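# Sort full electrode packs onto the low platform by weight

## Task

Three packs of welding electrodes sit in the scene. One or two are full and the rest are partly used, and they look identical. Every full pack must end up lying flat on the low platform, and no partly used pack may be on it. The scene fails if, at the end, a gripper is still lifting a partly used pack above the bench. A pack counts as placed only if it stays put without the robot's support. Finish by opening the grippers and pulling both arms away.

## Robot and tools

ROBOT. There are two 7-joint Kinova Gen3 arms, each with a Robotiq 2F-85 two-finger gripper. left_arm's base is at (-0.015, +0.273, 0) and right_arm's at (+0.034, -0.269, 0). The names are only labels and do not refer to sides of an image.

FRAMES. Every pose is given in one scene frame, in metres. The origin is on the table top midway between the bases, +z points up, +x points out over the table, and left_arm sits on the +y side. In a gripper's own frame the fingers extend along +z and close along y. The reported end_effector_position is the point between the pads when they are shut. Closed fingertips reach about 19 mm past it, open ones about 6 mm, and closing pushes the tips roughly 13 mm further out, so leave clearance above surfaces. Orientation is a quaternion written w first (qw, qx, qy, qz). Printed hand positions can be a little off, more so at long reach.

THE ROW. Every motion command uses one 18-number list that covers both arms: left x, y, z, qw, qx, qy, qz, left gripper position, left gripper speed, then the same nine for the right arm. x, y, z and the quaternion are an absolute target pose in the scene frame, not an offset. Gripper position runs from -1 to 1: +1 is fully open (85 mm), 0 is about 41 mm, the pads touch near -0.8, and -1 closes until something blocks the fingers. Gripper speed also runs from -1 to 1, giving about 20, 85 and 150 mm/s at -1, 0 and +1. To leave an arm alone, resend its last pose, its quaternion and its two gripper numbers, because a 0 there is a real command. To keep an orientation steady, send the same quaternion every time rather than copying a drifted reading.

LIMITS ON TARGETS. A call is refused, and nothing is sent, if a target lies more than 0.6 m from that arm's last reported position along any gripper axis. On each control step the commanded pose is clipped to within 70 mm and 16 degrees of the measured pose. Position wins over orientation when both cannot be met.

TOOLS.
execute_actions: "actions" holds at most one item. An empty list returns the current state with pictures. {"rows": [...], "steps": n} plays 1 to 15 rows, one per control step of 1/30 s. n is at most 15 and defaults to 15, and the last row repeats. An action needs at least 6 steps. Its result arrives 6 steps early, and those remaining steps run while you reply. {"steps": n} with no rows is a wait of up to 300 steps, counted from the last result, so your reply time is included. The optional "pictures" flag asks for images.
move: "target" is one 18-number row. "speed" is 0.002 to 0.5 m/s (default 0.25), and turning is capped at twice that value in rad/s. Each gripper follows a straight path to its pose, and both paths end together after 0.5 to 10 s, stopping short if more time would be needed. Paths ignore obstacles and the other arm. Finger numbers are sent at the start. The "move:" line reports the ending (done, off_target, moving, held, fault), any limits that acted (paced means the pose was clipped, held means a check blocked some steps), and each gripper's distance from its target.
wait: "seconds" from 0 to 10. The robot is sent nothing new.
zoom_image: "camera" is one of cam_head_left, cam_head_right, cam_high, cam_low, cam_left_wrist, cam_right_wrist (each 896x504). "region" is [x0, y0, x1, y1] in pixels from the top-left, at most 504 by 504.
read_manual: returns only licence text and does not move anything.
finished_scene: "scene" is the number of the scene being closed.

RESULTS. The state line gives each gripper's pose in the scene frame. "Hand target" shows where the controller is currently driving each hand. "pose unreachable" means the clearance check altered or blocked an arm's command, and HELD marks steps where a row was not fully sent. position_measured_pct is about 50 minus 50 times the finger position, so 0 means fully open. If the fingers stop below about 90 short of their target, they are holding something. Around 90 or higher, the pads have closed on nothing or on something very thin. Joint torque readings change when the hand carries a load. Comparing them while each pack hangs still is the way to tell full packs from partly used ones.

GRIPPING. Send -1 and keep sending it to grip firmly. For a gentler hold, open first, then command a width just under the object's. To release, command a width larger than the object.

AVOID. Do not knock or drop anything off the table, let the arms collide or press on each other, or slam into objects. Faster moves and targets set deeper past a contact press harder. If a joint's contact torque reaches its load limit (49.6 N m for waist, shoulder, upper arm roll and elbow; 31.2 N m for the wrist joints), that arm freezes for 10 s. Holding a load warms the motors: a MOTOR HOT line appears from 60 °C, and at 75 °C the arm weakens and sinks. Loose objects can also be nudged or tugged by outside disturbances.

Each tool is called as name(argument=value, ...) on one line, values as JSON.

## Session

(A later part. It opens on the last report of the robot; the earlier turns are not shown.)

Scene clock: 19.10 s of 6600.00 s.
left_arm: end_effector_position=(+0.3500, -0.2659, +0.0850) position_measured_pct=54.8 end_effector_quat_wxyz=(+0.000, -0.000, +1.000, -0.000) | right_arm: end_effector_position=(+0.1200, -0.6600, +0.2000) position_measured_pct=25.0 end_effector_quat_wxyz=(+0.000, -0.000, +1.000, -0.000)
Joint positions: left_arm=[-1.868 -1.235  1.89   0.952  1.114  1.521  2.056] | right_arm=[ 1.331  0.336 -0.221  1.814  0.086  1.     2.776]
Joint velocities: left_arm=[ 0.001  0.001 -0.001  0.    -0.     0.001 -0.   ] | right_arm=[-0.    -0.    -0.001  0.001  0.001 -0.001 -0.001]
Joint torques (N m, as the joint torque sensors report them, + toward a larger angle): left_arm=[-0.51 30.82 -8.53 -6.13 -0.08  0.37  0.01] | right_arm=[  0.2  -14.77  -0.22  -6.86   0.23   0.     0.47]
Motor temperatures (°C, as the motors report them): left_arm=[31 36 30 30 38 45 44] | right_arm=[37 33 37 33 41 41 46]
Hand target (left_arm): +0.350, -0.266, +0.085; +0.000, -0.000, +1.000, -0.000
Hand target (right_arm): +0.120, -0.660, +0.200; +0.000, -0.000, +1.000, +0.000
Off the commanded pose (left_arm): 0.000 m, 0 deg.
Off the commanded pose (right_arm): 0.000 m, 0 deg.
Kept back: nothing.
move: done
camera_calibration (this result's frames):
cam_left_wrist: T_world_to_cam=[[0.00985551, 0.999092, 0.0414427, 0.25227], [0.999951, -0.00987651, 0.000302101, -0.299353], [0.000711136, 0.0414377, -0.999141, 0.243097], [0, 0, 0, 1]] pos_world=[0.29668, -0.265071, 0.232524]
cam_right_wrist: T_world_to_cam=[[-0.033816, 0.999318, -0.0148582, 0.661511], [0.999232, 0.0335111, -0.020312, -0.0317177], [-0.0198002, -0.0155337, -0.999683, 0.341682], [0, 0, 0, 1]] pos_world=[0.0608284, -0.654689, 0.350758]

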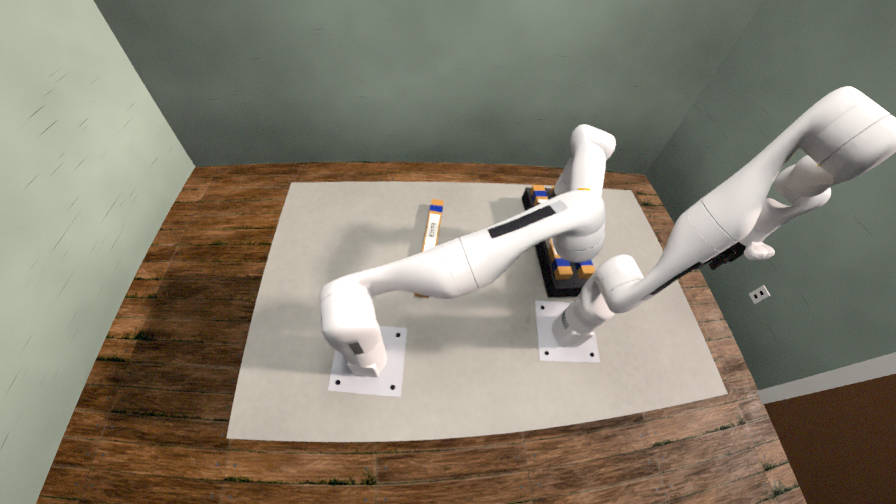

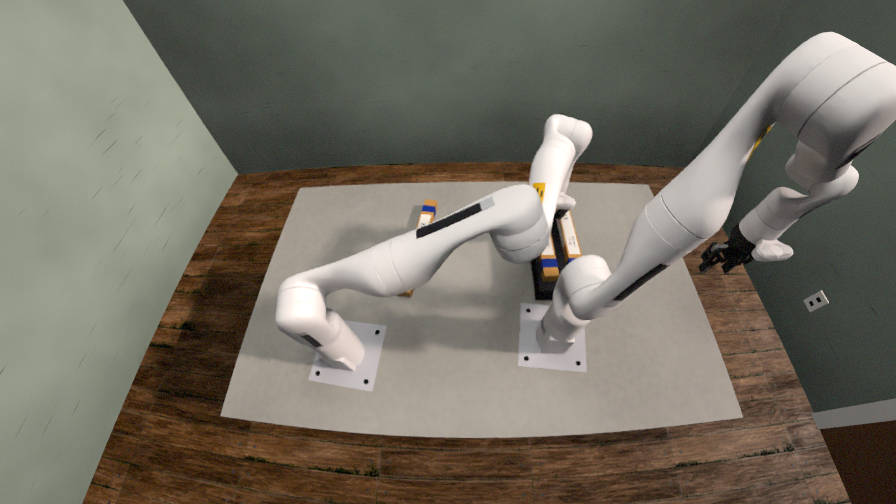

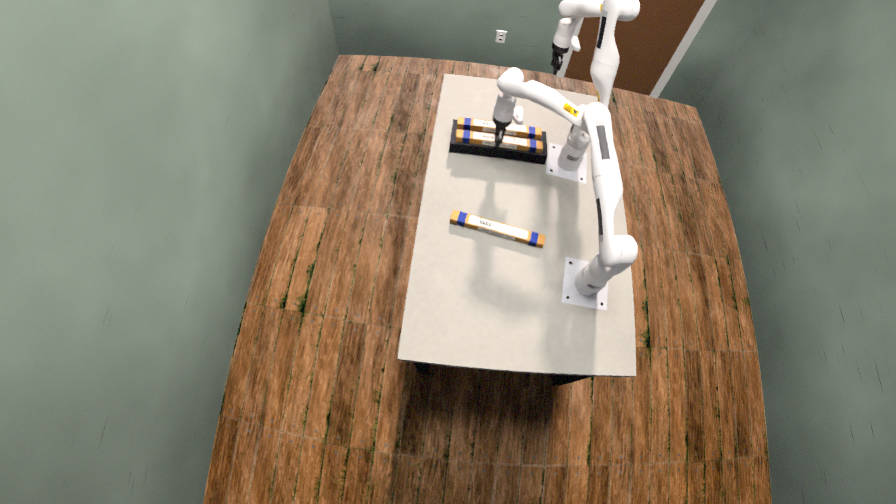

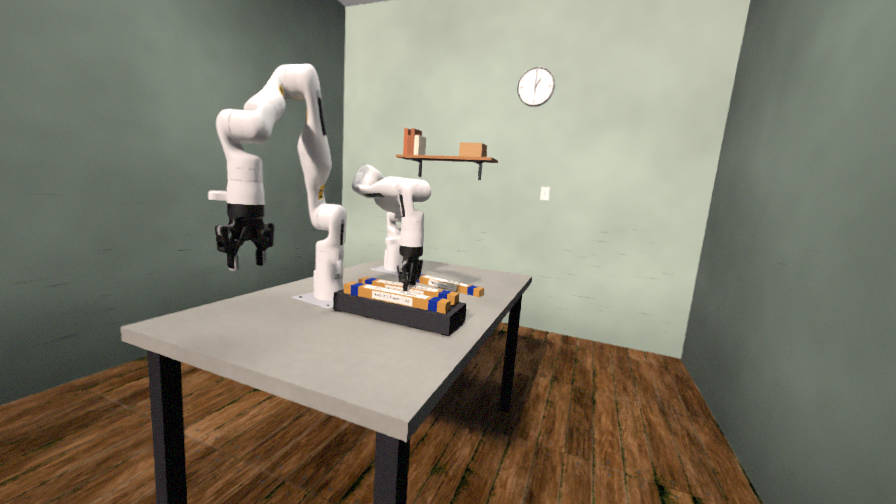

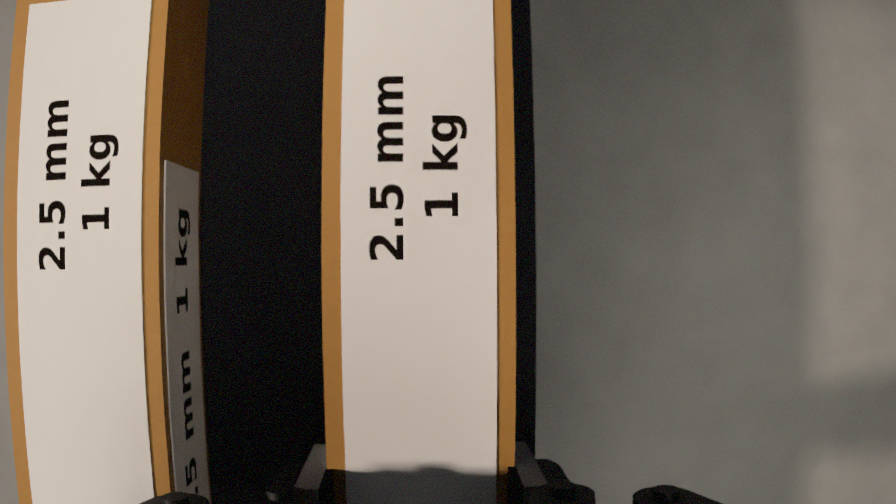

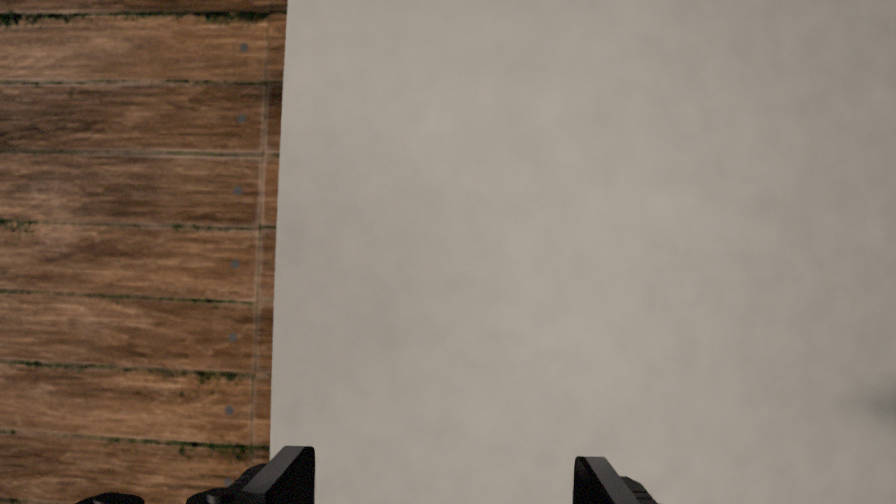

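move(target=[0.35,-0.267,0.08,0,0,1,0,-1,0,0.12,-0.66,0.2,0,0,1,0,0.5,0], speed=0.015)

move(target=[0.35,-0.267,0.08,0,0,1,0,0.3,0,0.12,-0.66,0.2,0,0,1,0,0.5,0])

move(target=[0.35,-0.267,0.14,0,0,1,0,0.3,0,0.12,-0.66,0.2,0,0,1,0,0.5,0], speed=0.15)

move(target=[0.35,-0.05,0.22,0,0,1,0,0.3,0,0.12,-0.66,0.2,0,0,1,0,0.5,0])

Scene clock: 20.07 s of 6600.00 s.
left_arm: end_effector_position=(+0.3500, -0.2663, +0.0825) position_measured_pct=54.8 end_effector_quat_wxyz=(-0.000, -0.000, +1.000, +0.000) | right_arm: end_effector_position=(+0.1200, -0.6600, +0.2000) position_measured_pct=25.0 end_effector_quat_wxyz=(+0.000, -0.000, +1.000, -0.000)
Joint positions: left_arm=[-1.868 -1.239  1.891  0.952  1.116  1.518  2.056] | right_arm=[ 1.331  0.336 -0.221  1.814  0.086  1.     2.776]
Joint velocities: left_arm=[ 0.001 -0.     0.001  0.    -0.001 -0.001 -0.   ] | right_arm=[ 0.001  0.    -0.    -0.     0.001 -0.     0.001]
Joint torques (N m, as the joint torque sensors report them, + toward a larger angle): left_arm=[-0.73 21.9  -5.32 -4.93  0.89 -1.31  0.17] | right_arm=[  0.29 -14.84  -0.25  -7.     0.24   0.1    0.47]
Motor temperatures (°C, as the motors report them): left_arm=[31 36 30 30 38 45 44] | right_arm=[37 33 37 33 41 41 46]
Hand target (left_arm): +0.350, -0.267, +0.080; -0.000, -0.000, +1.000, +0.000
Hand target (right_arm): +0.120, -0.660, +0.200; +0.000, +0.000, +1.000, +0.000
Off the commanded pose (left_arm): 0.003 m, 0 deg.
Off the commanded pose (right_arm): 0.000 m, 0 deg.
Kept back: nothing.
move: done
camera_calibration (this result's frames):
cam_left_wrist: T_world_to_cam=[[0.00977827, 0.999084, 0.0416543, 0.252753], [0.999952, -0.00979116, 0.000105389, -0.299313], [0.000513136, 0.0416512, -0.999132, 0.240708], [0, 0, 0, 1]] pos_world=[0.296704, -0.265478, 0.230002]
cam_right_wrist: T_world_to_cam=[[-0.033816, 0.999318, -0.0148583, 0.661511], [0.999232, 0.0335111, -0.020312, -0.0317177], [-0.0198002, -0.0155337, -0.999683, 0.341682], [0, 0, 0, 1]] pos_world=[0.0608284, -0.654689, 0.350758]

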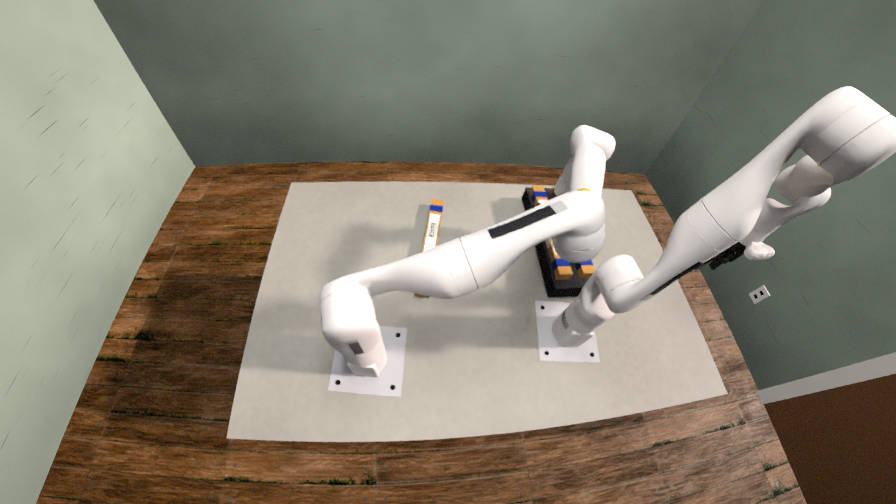

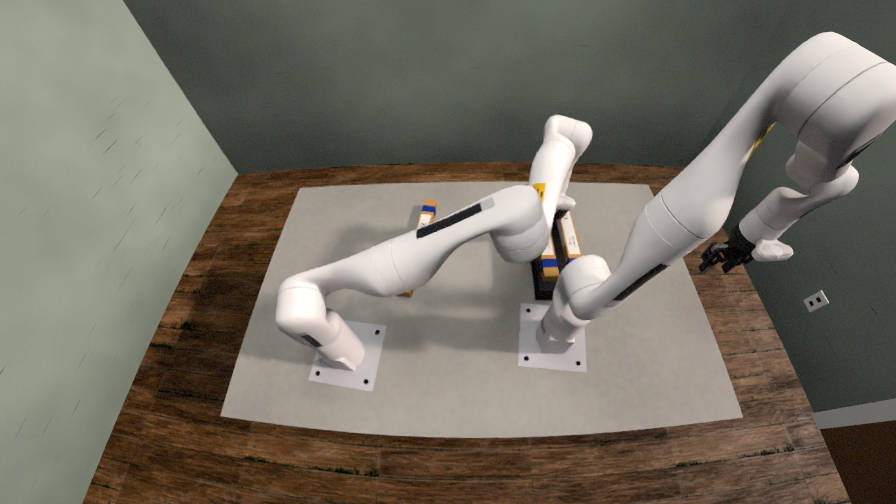

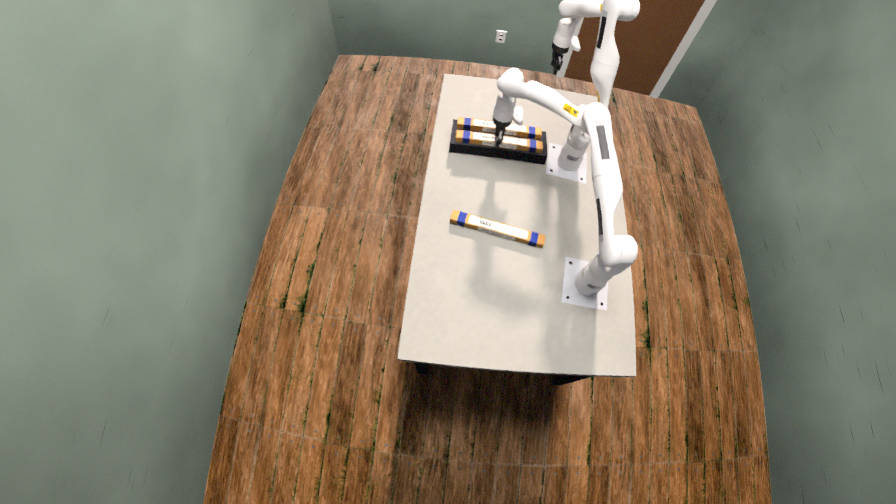

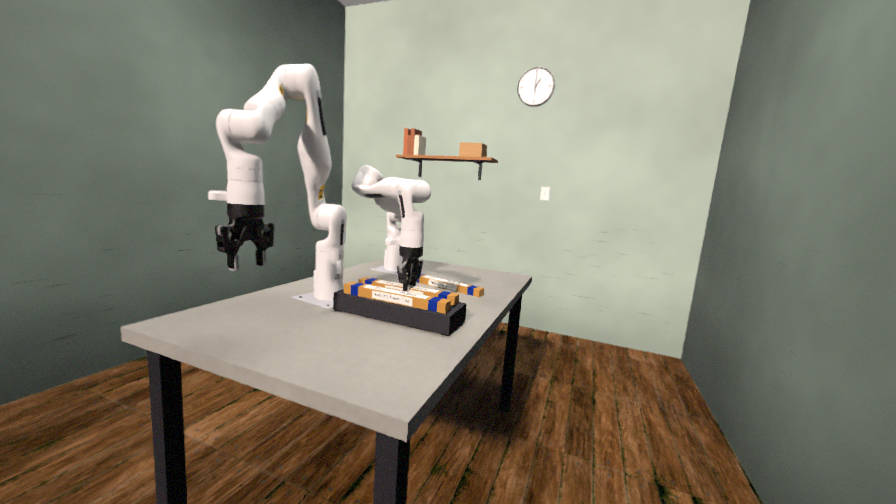

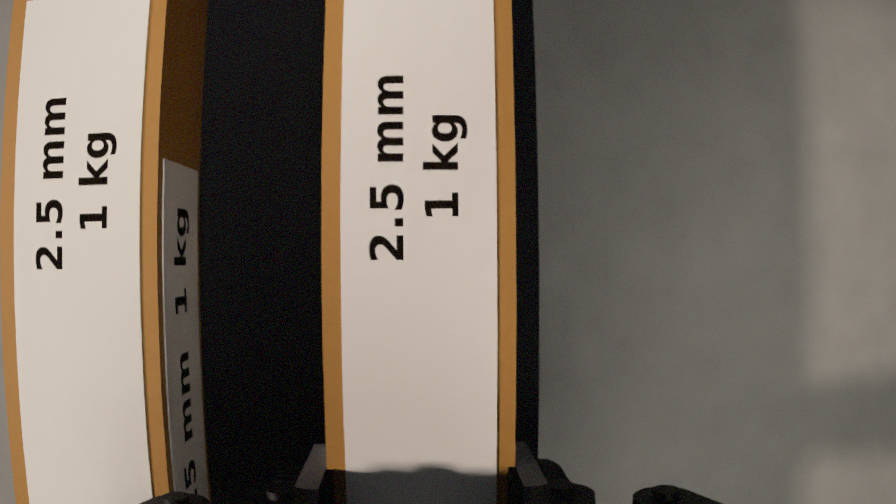

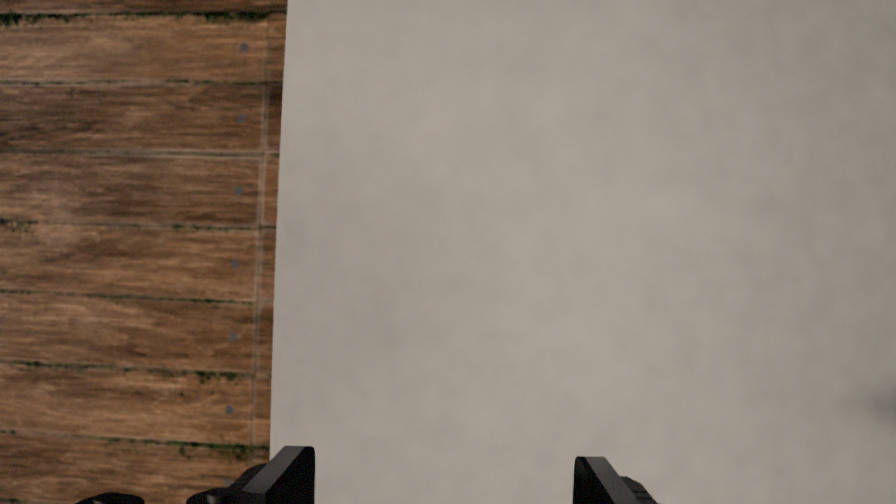

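Scene clock: 20.77 s of 6600.00 s.
left_arm: end_effector_position=(+0.3500, -0.2670, +0.0800) position_measured_pct=34.9 end_effector_quat_wxyz=(+0.000, -0.000, +1.000, -0.000) | right_arm: end_effector_position=(+0.1200, -0.6600, +0.2000) position_measured_pct=25.0 end_effector_quat_wxyz=(+0.000, +0.000, +1.000, -0.000)
Joint positions: left_arm=[-1.868 -1.242  1.893  0.951  1.118  1.514  2.057] | right_arm=[ 1.331  0.336 -0.221  1.814  0.086  1.     2.776]
Joint velocities: left_arm=[ 0.     0.    -0.001  0.     0.    -0.    -0.   ] | right_arm=[ 0.001  0.    -0.     0.    -0.    -0.001 -0.002]
Joint torques (N m, as the joint torque sensors report them, + toward a larger angle): left_arm=[-0.48 25.31 -6.54 -4.42  0.03  0.    0.12] | right_arm=[  0.22 -14.65  -0.36  -7.13   0.29   0.1    0.44]
Motor temperatures (°C, as the motors report them): left_arm=[31 36 30 30 38 45 44] | right_arm=[37 33 37 33 41 41 46]
Hand target (left_arm): +0.350, -0.267, +0.080; +0.000, -0.000, +1.000, +0.000
Hand target (right_arm): +0.120, -0.660, +0.200; +0.000, +0.000, +1.000, +0.000
Off the commanded pose (left_arm): 0.000 m, 0 deg.
Off the commanded pose (right_arm): 0.000 m, 0 deg.
Kept back: nothing.
move: done
camera_calibration (this result's frames):
cam_left_wrist: T_world_to_cam=[[0.0100387, 0.999089, 0.0414853, 0.253484], [0.999949, -0.0100574, 0.000243004, -0.299394], [0.000660018, 0.0414807, -0.999139, 0.238173], [0, 0, 0, 1]] pos_world=[0.296677, -0.266144, 0.227525]
cam_right_wrist: T_world_to_cam=[[-0.033816, 0.999318, -0.0148585, 0.661511], [0.999232, 0.033511, -0.0203119, -0.0317178], [-0.0198002, -0.015534, -0.999683, 0.341682], [0, 0, 0, 1]] pos_world=[0.0608284, -0.654689, 0.350758]

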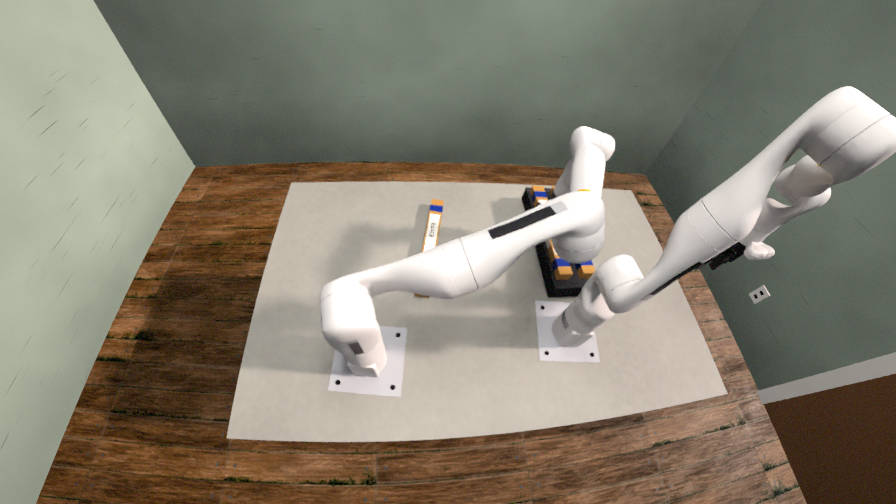

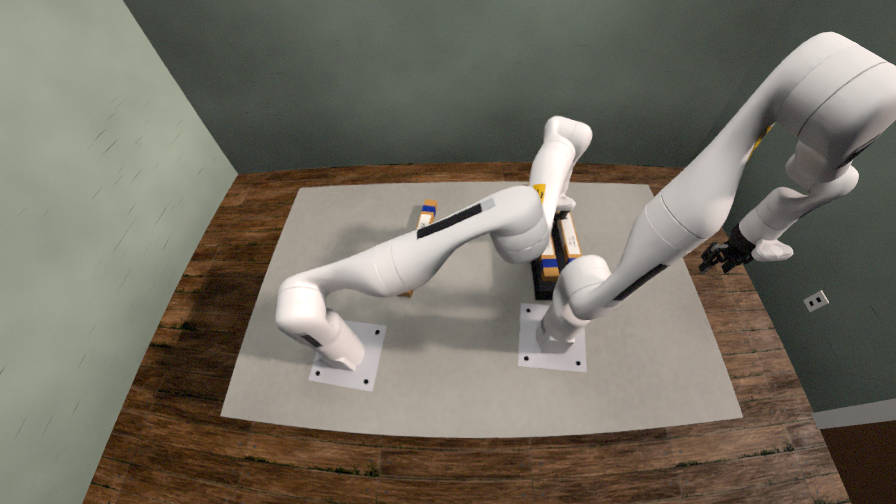

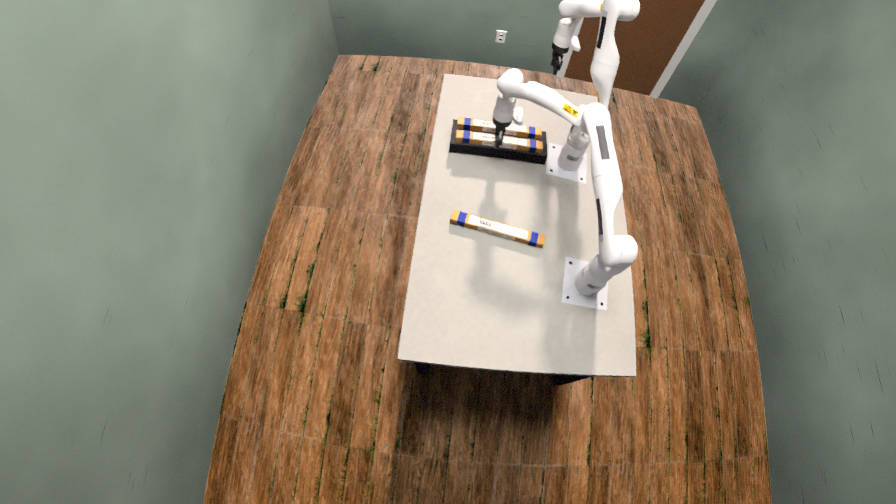

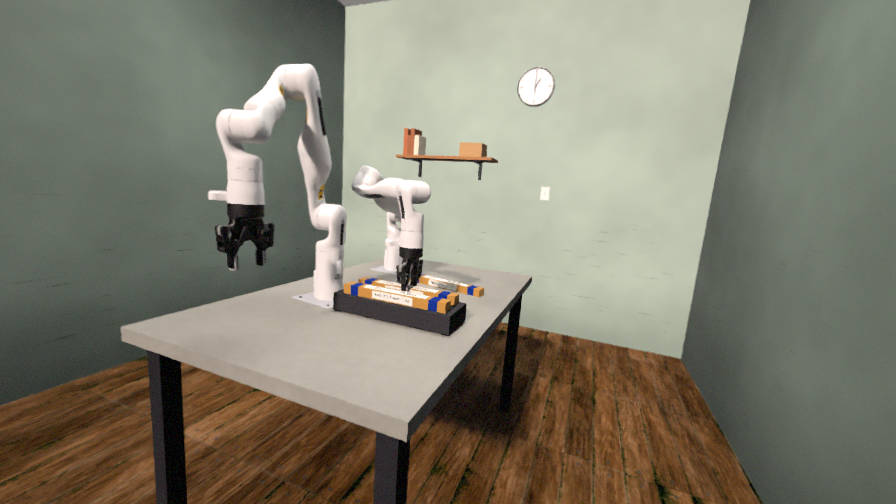

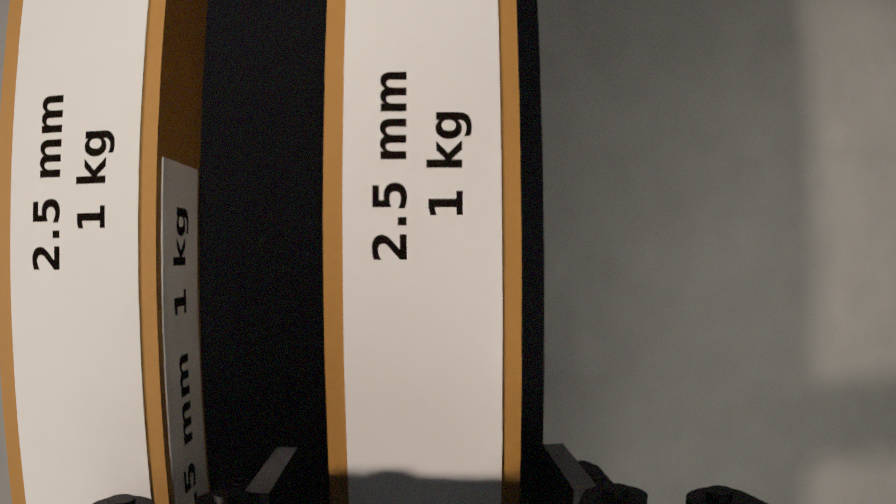

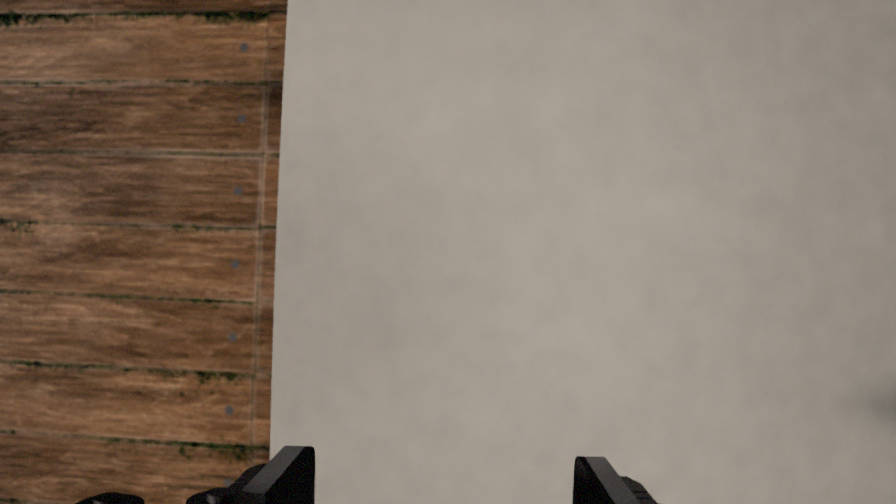

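Scene clock: 21.53 s of 6600.00 s.
left_arm: end_effector_position=(+0.3499, -0.2673, +0.1399) position_measured_pct=34.9 end_effector_quat_wxyz=(-0.000, +0.000, +1.000, +0.000) | right_arm: end_effector_position=(+0.1200, -0.6600, +0.2000) position_measured_pct=25.0 end_effector_quat_wxyz=(+0.000, +0.000, +1.000, -0.000)
Joint positions: left_arm=[-1.889 -1.171  1.868  0.87   1.08   1.616  2.099] | right_arm=[ 1.331  0.336 -0.221  1.814  0.086  1.     2.776]
Joint velocities: left_arm=[-0.002  0.002 -0.002 -0.002  0.     0.001 -0.   ] | right_arm=[-0.001  0.     0.001 -0.001  0.003  0.    -0.001]
Joint torques (N m, as the joint torque sensors report them, + toward a larger angle): left_arm=[-0.75 25.16 -5.82 -4.64 -0.09  0.23  0.05] | right_arm=[  0.3  -15.    -0.24  -7.04   0.24   0.01   0.44]
Motor temperatures (°C, as the motors report them): left_arm=[31 36 30 30 38 45 44] | right_arm=[37 33 37 33 41 41 46]
Hand target (left_arm): +0.350, -0.267, +0.140; -0.000, +0.000, +1.000, +0.000
Hand target (right_arm): +0.120, -0.660, +0.200; +0.000, +0.000, +1.000, +0.000
Off the commanded pose (left_arm): 0.000 m, 0 deg.
Off the commanded pose (right_arm): 0.000 m, 0 deg.
Kept back: nothing.
move: done
camera_calibration (this result's frames):
cam_left_wrist: T_world_to_cam=[[0.0107147, 0.999072, 0.0417268, 0.250986], [0.999942, -0.0107246, 0.0000138476, -0.299426], [0.000461339, 0.0417242, -0.999129, 0.298137], [0, 0, 0, 1]] pos_world=[0.296582, -0.266404, 0.287409]
cam_right_wrist: T_world_to_cam=[[-0.0338157, 0.999318, -0.0148583, 0.661511], [0.999232, 0.0335108, -0.020312, -0.0317179], [-0.0198003, -0.0155337, -0.999683, 0.341682], [0, 0, 0, 1]] pos_world=[0.0608284, -0.654689, 0.350758]

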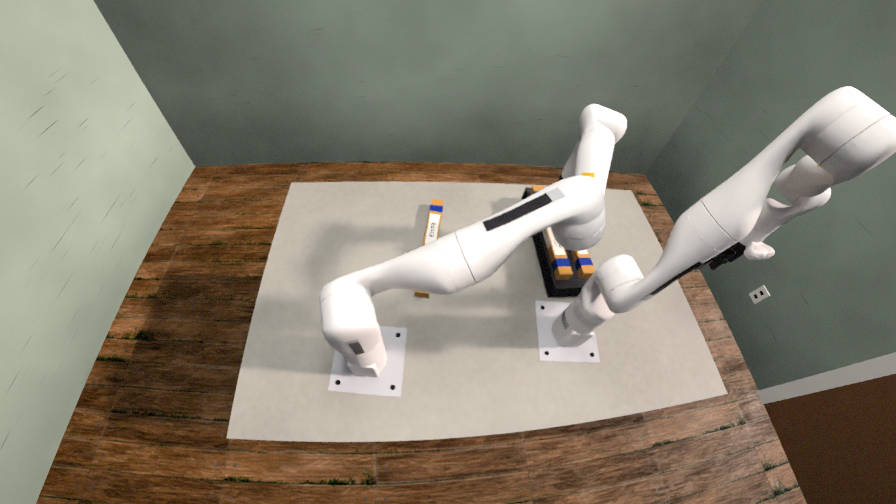

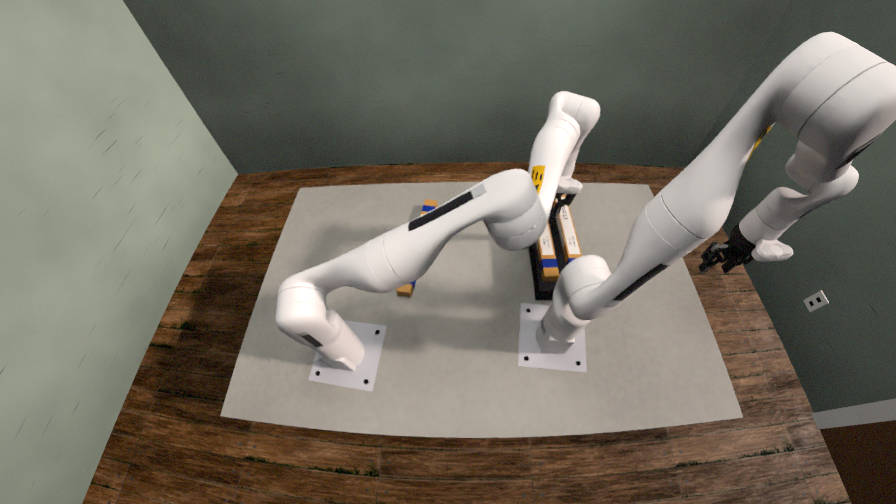

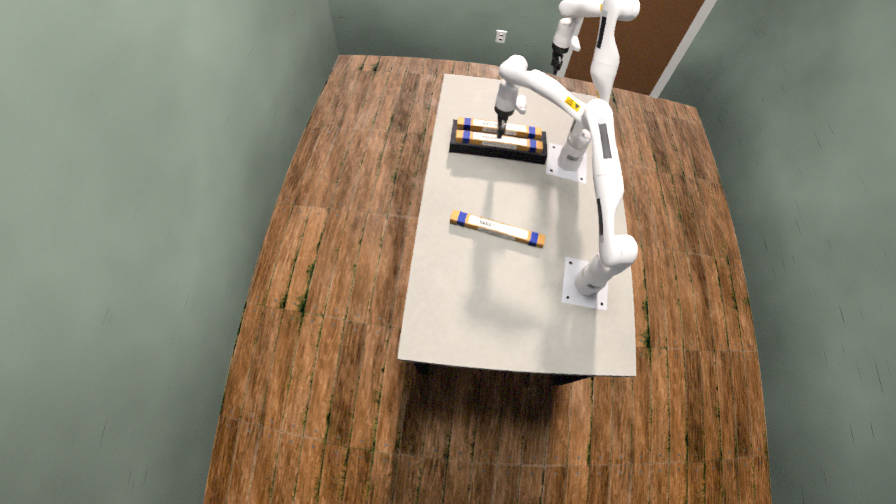

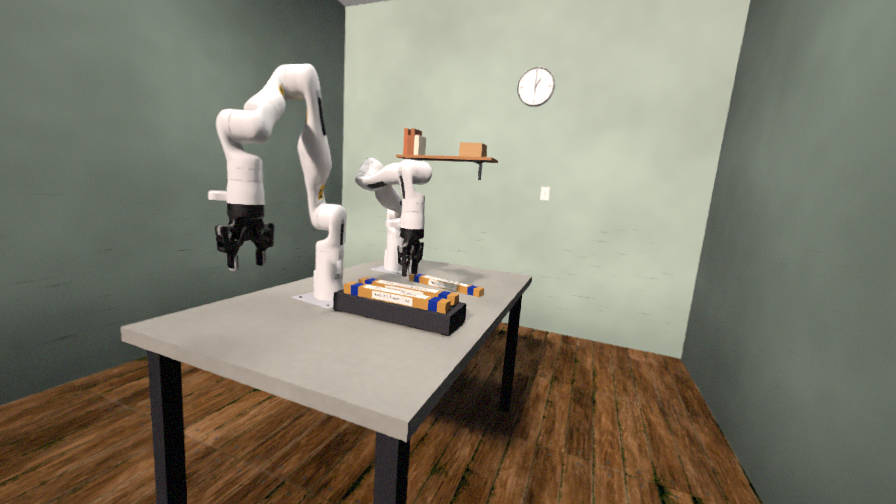

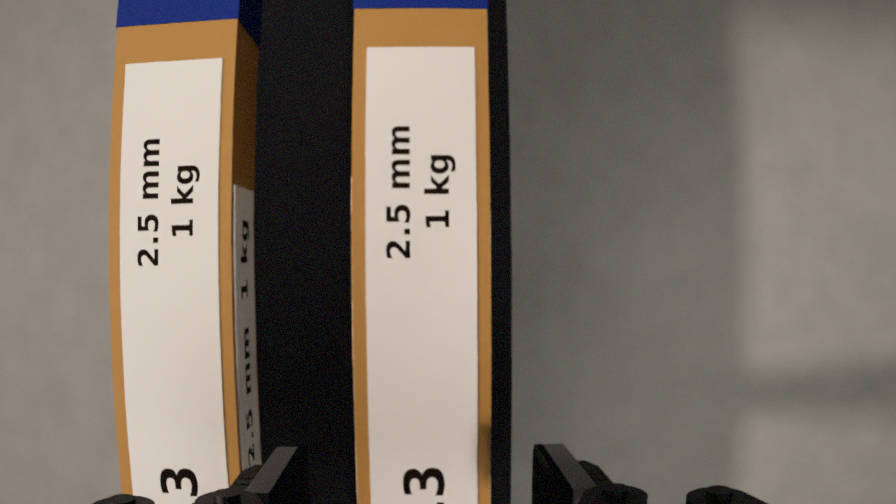

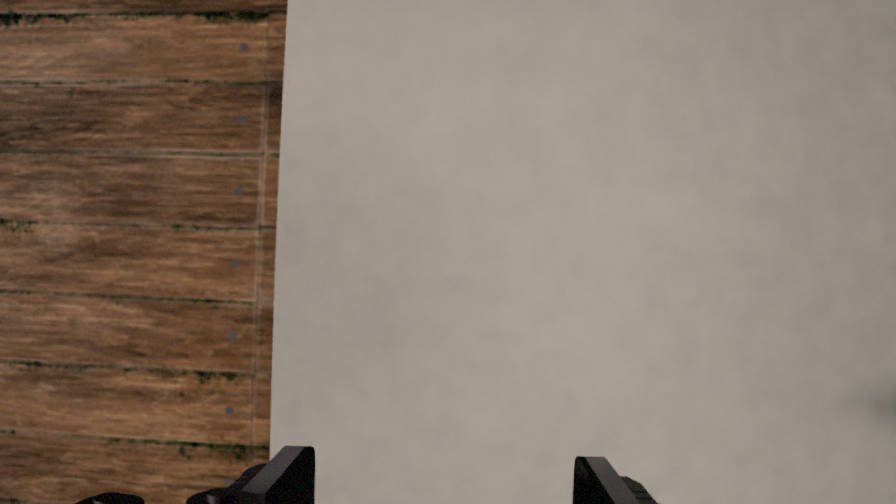

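Scene clock: 22.87 s of 6600.00 s.
left_arm: end_effector_position=(+0.3508, -0.0507, +0.2204) position_measured_pct=34.9 end_effector_quat_wxyz=(+0.001, -0.000, +1.000, -0.001) | right_arm: end_effector_position=(+0.1200, -0.6600, +0.2000) position_measured_pct=25.0 end_effector_quat_wxyz=(+0.000, +0.000, +1.000, -0.000)
Joint positions: left_arm=[-1.792 -0.871  1.679  1.514  0.866  1.523  1.56 ] | right_arm=[ 1.331  0.336 -0.221  1.814  0.086  1.     2.776]
Joint velocities: left_arm=[ 0.005  0.007 -0.003  0.002  0.003  0.002 -0.002] | right_arm=[-0.    -0.     0.001  0.001 -0.001 -0.001  0.001]
Joint torques (N m, as the joint torque sensors report them, + toward a larger angle): left_arm=[-0.25 16.73 -6.89 -6.73 -0.17  0.33  0.15] | right_arm=[  0.37 -14.81  -0.36  -6.91   0.19  -0.02   0.43]
Motor temperatures (°C, as the motors report them): left_arm=[31 36 30 30 38 45 44] | right_arm=[37 33 37 33 41 41 46]
Hand target (left_arm): +0.351, -0.051, +0.221; +0.001, +0.000, +1.000, -0.001
Hand target (right_arm): +0.120, -0.660, +0.200; -0.000, +0.000, +1.000, +0.000
Off the commanded pose (left_arm): 0.001 m, 0 deg.
Off the commanded pose (right_arm): 0.000 m, 0 deg.
Kept back: nothing.
move: done
camera_calibration (this result's frames):
cam_left_wrist: T_world_to_cam=[[0.00950479, 0.999136, 0.0404555, 0.0319825], [0.999953, -0.00958307, 0.0017414, -0.298334], [0.00212759, 0.040437, -0.99918, 0.368892], [0, 0, 0, 1]] pos_world=[0.297231, -0.0497307, 0.367815]
cam_right_wrist: T_world_to_cam=[[-0.0338158, 0.999318, -0.0148582, 0.661511], [0.999232, 0.0335109, -0.020312, -0.0317178], [-0.0198002, -0.0155337, -0.999683, 0.341682], [0, 0, 0, 1]] pos_world=[0.0608284, -0.654689, 0.350758]

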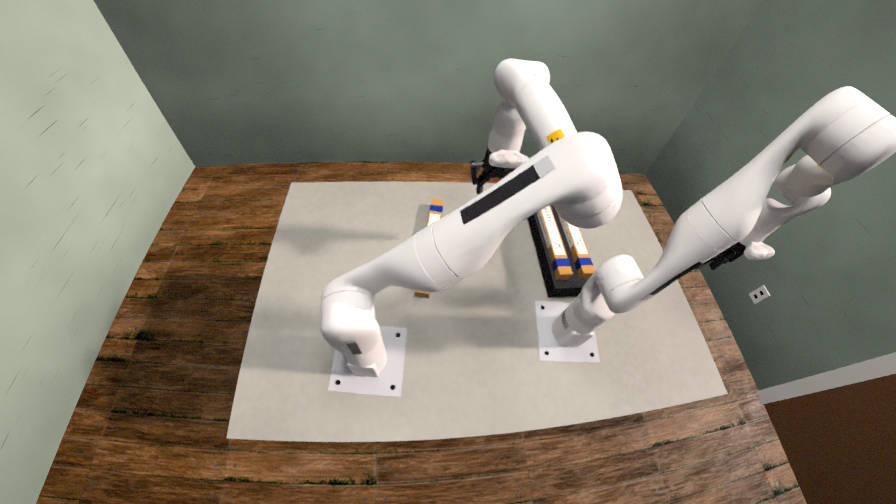

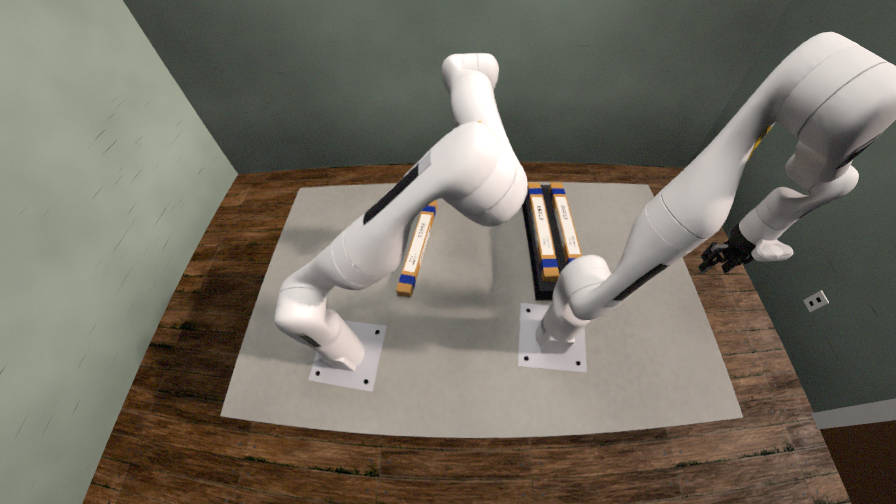

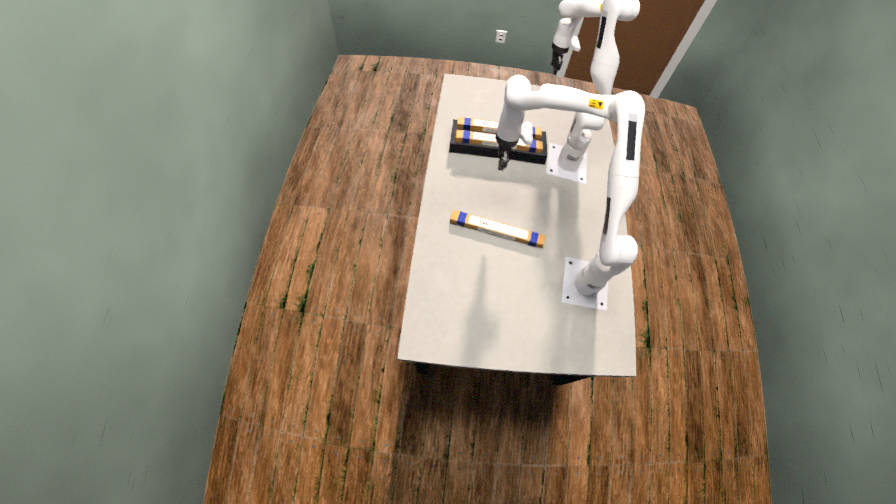

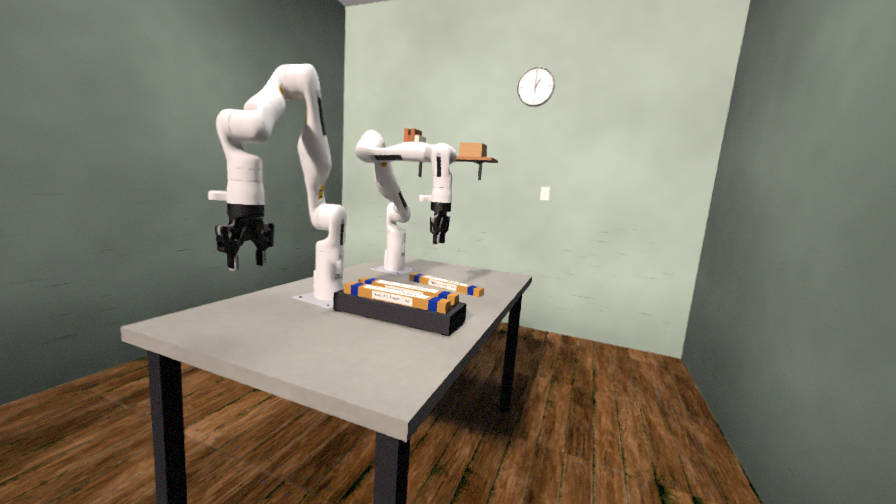

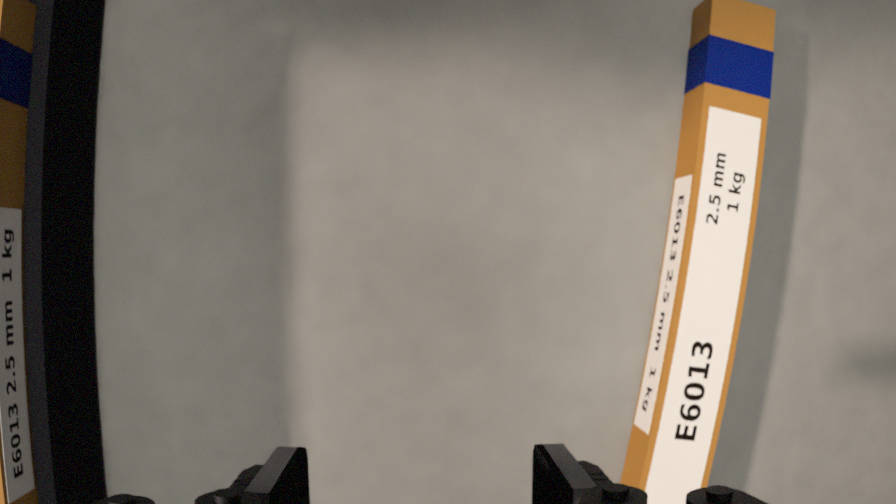

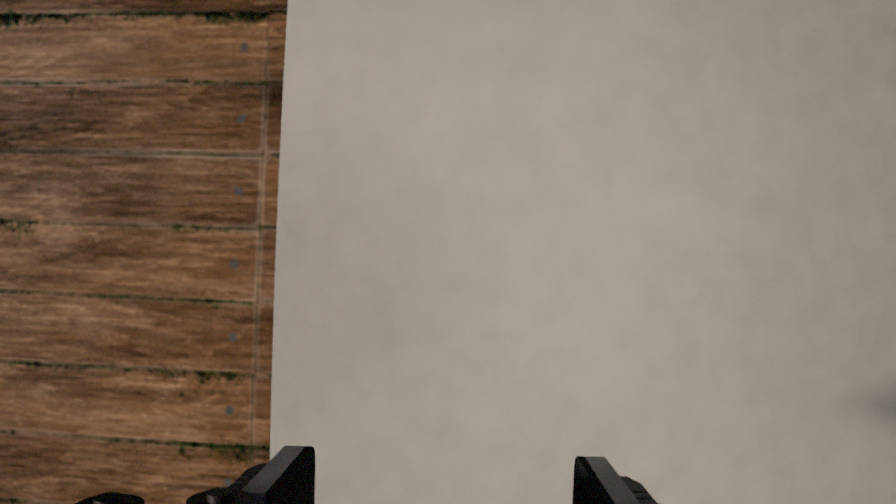

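finished_scene(scene=2)

The scene is finished: the task was done.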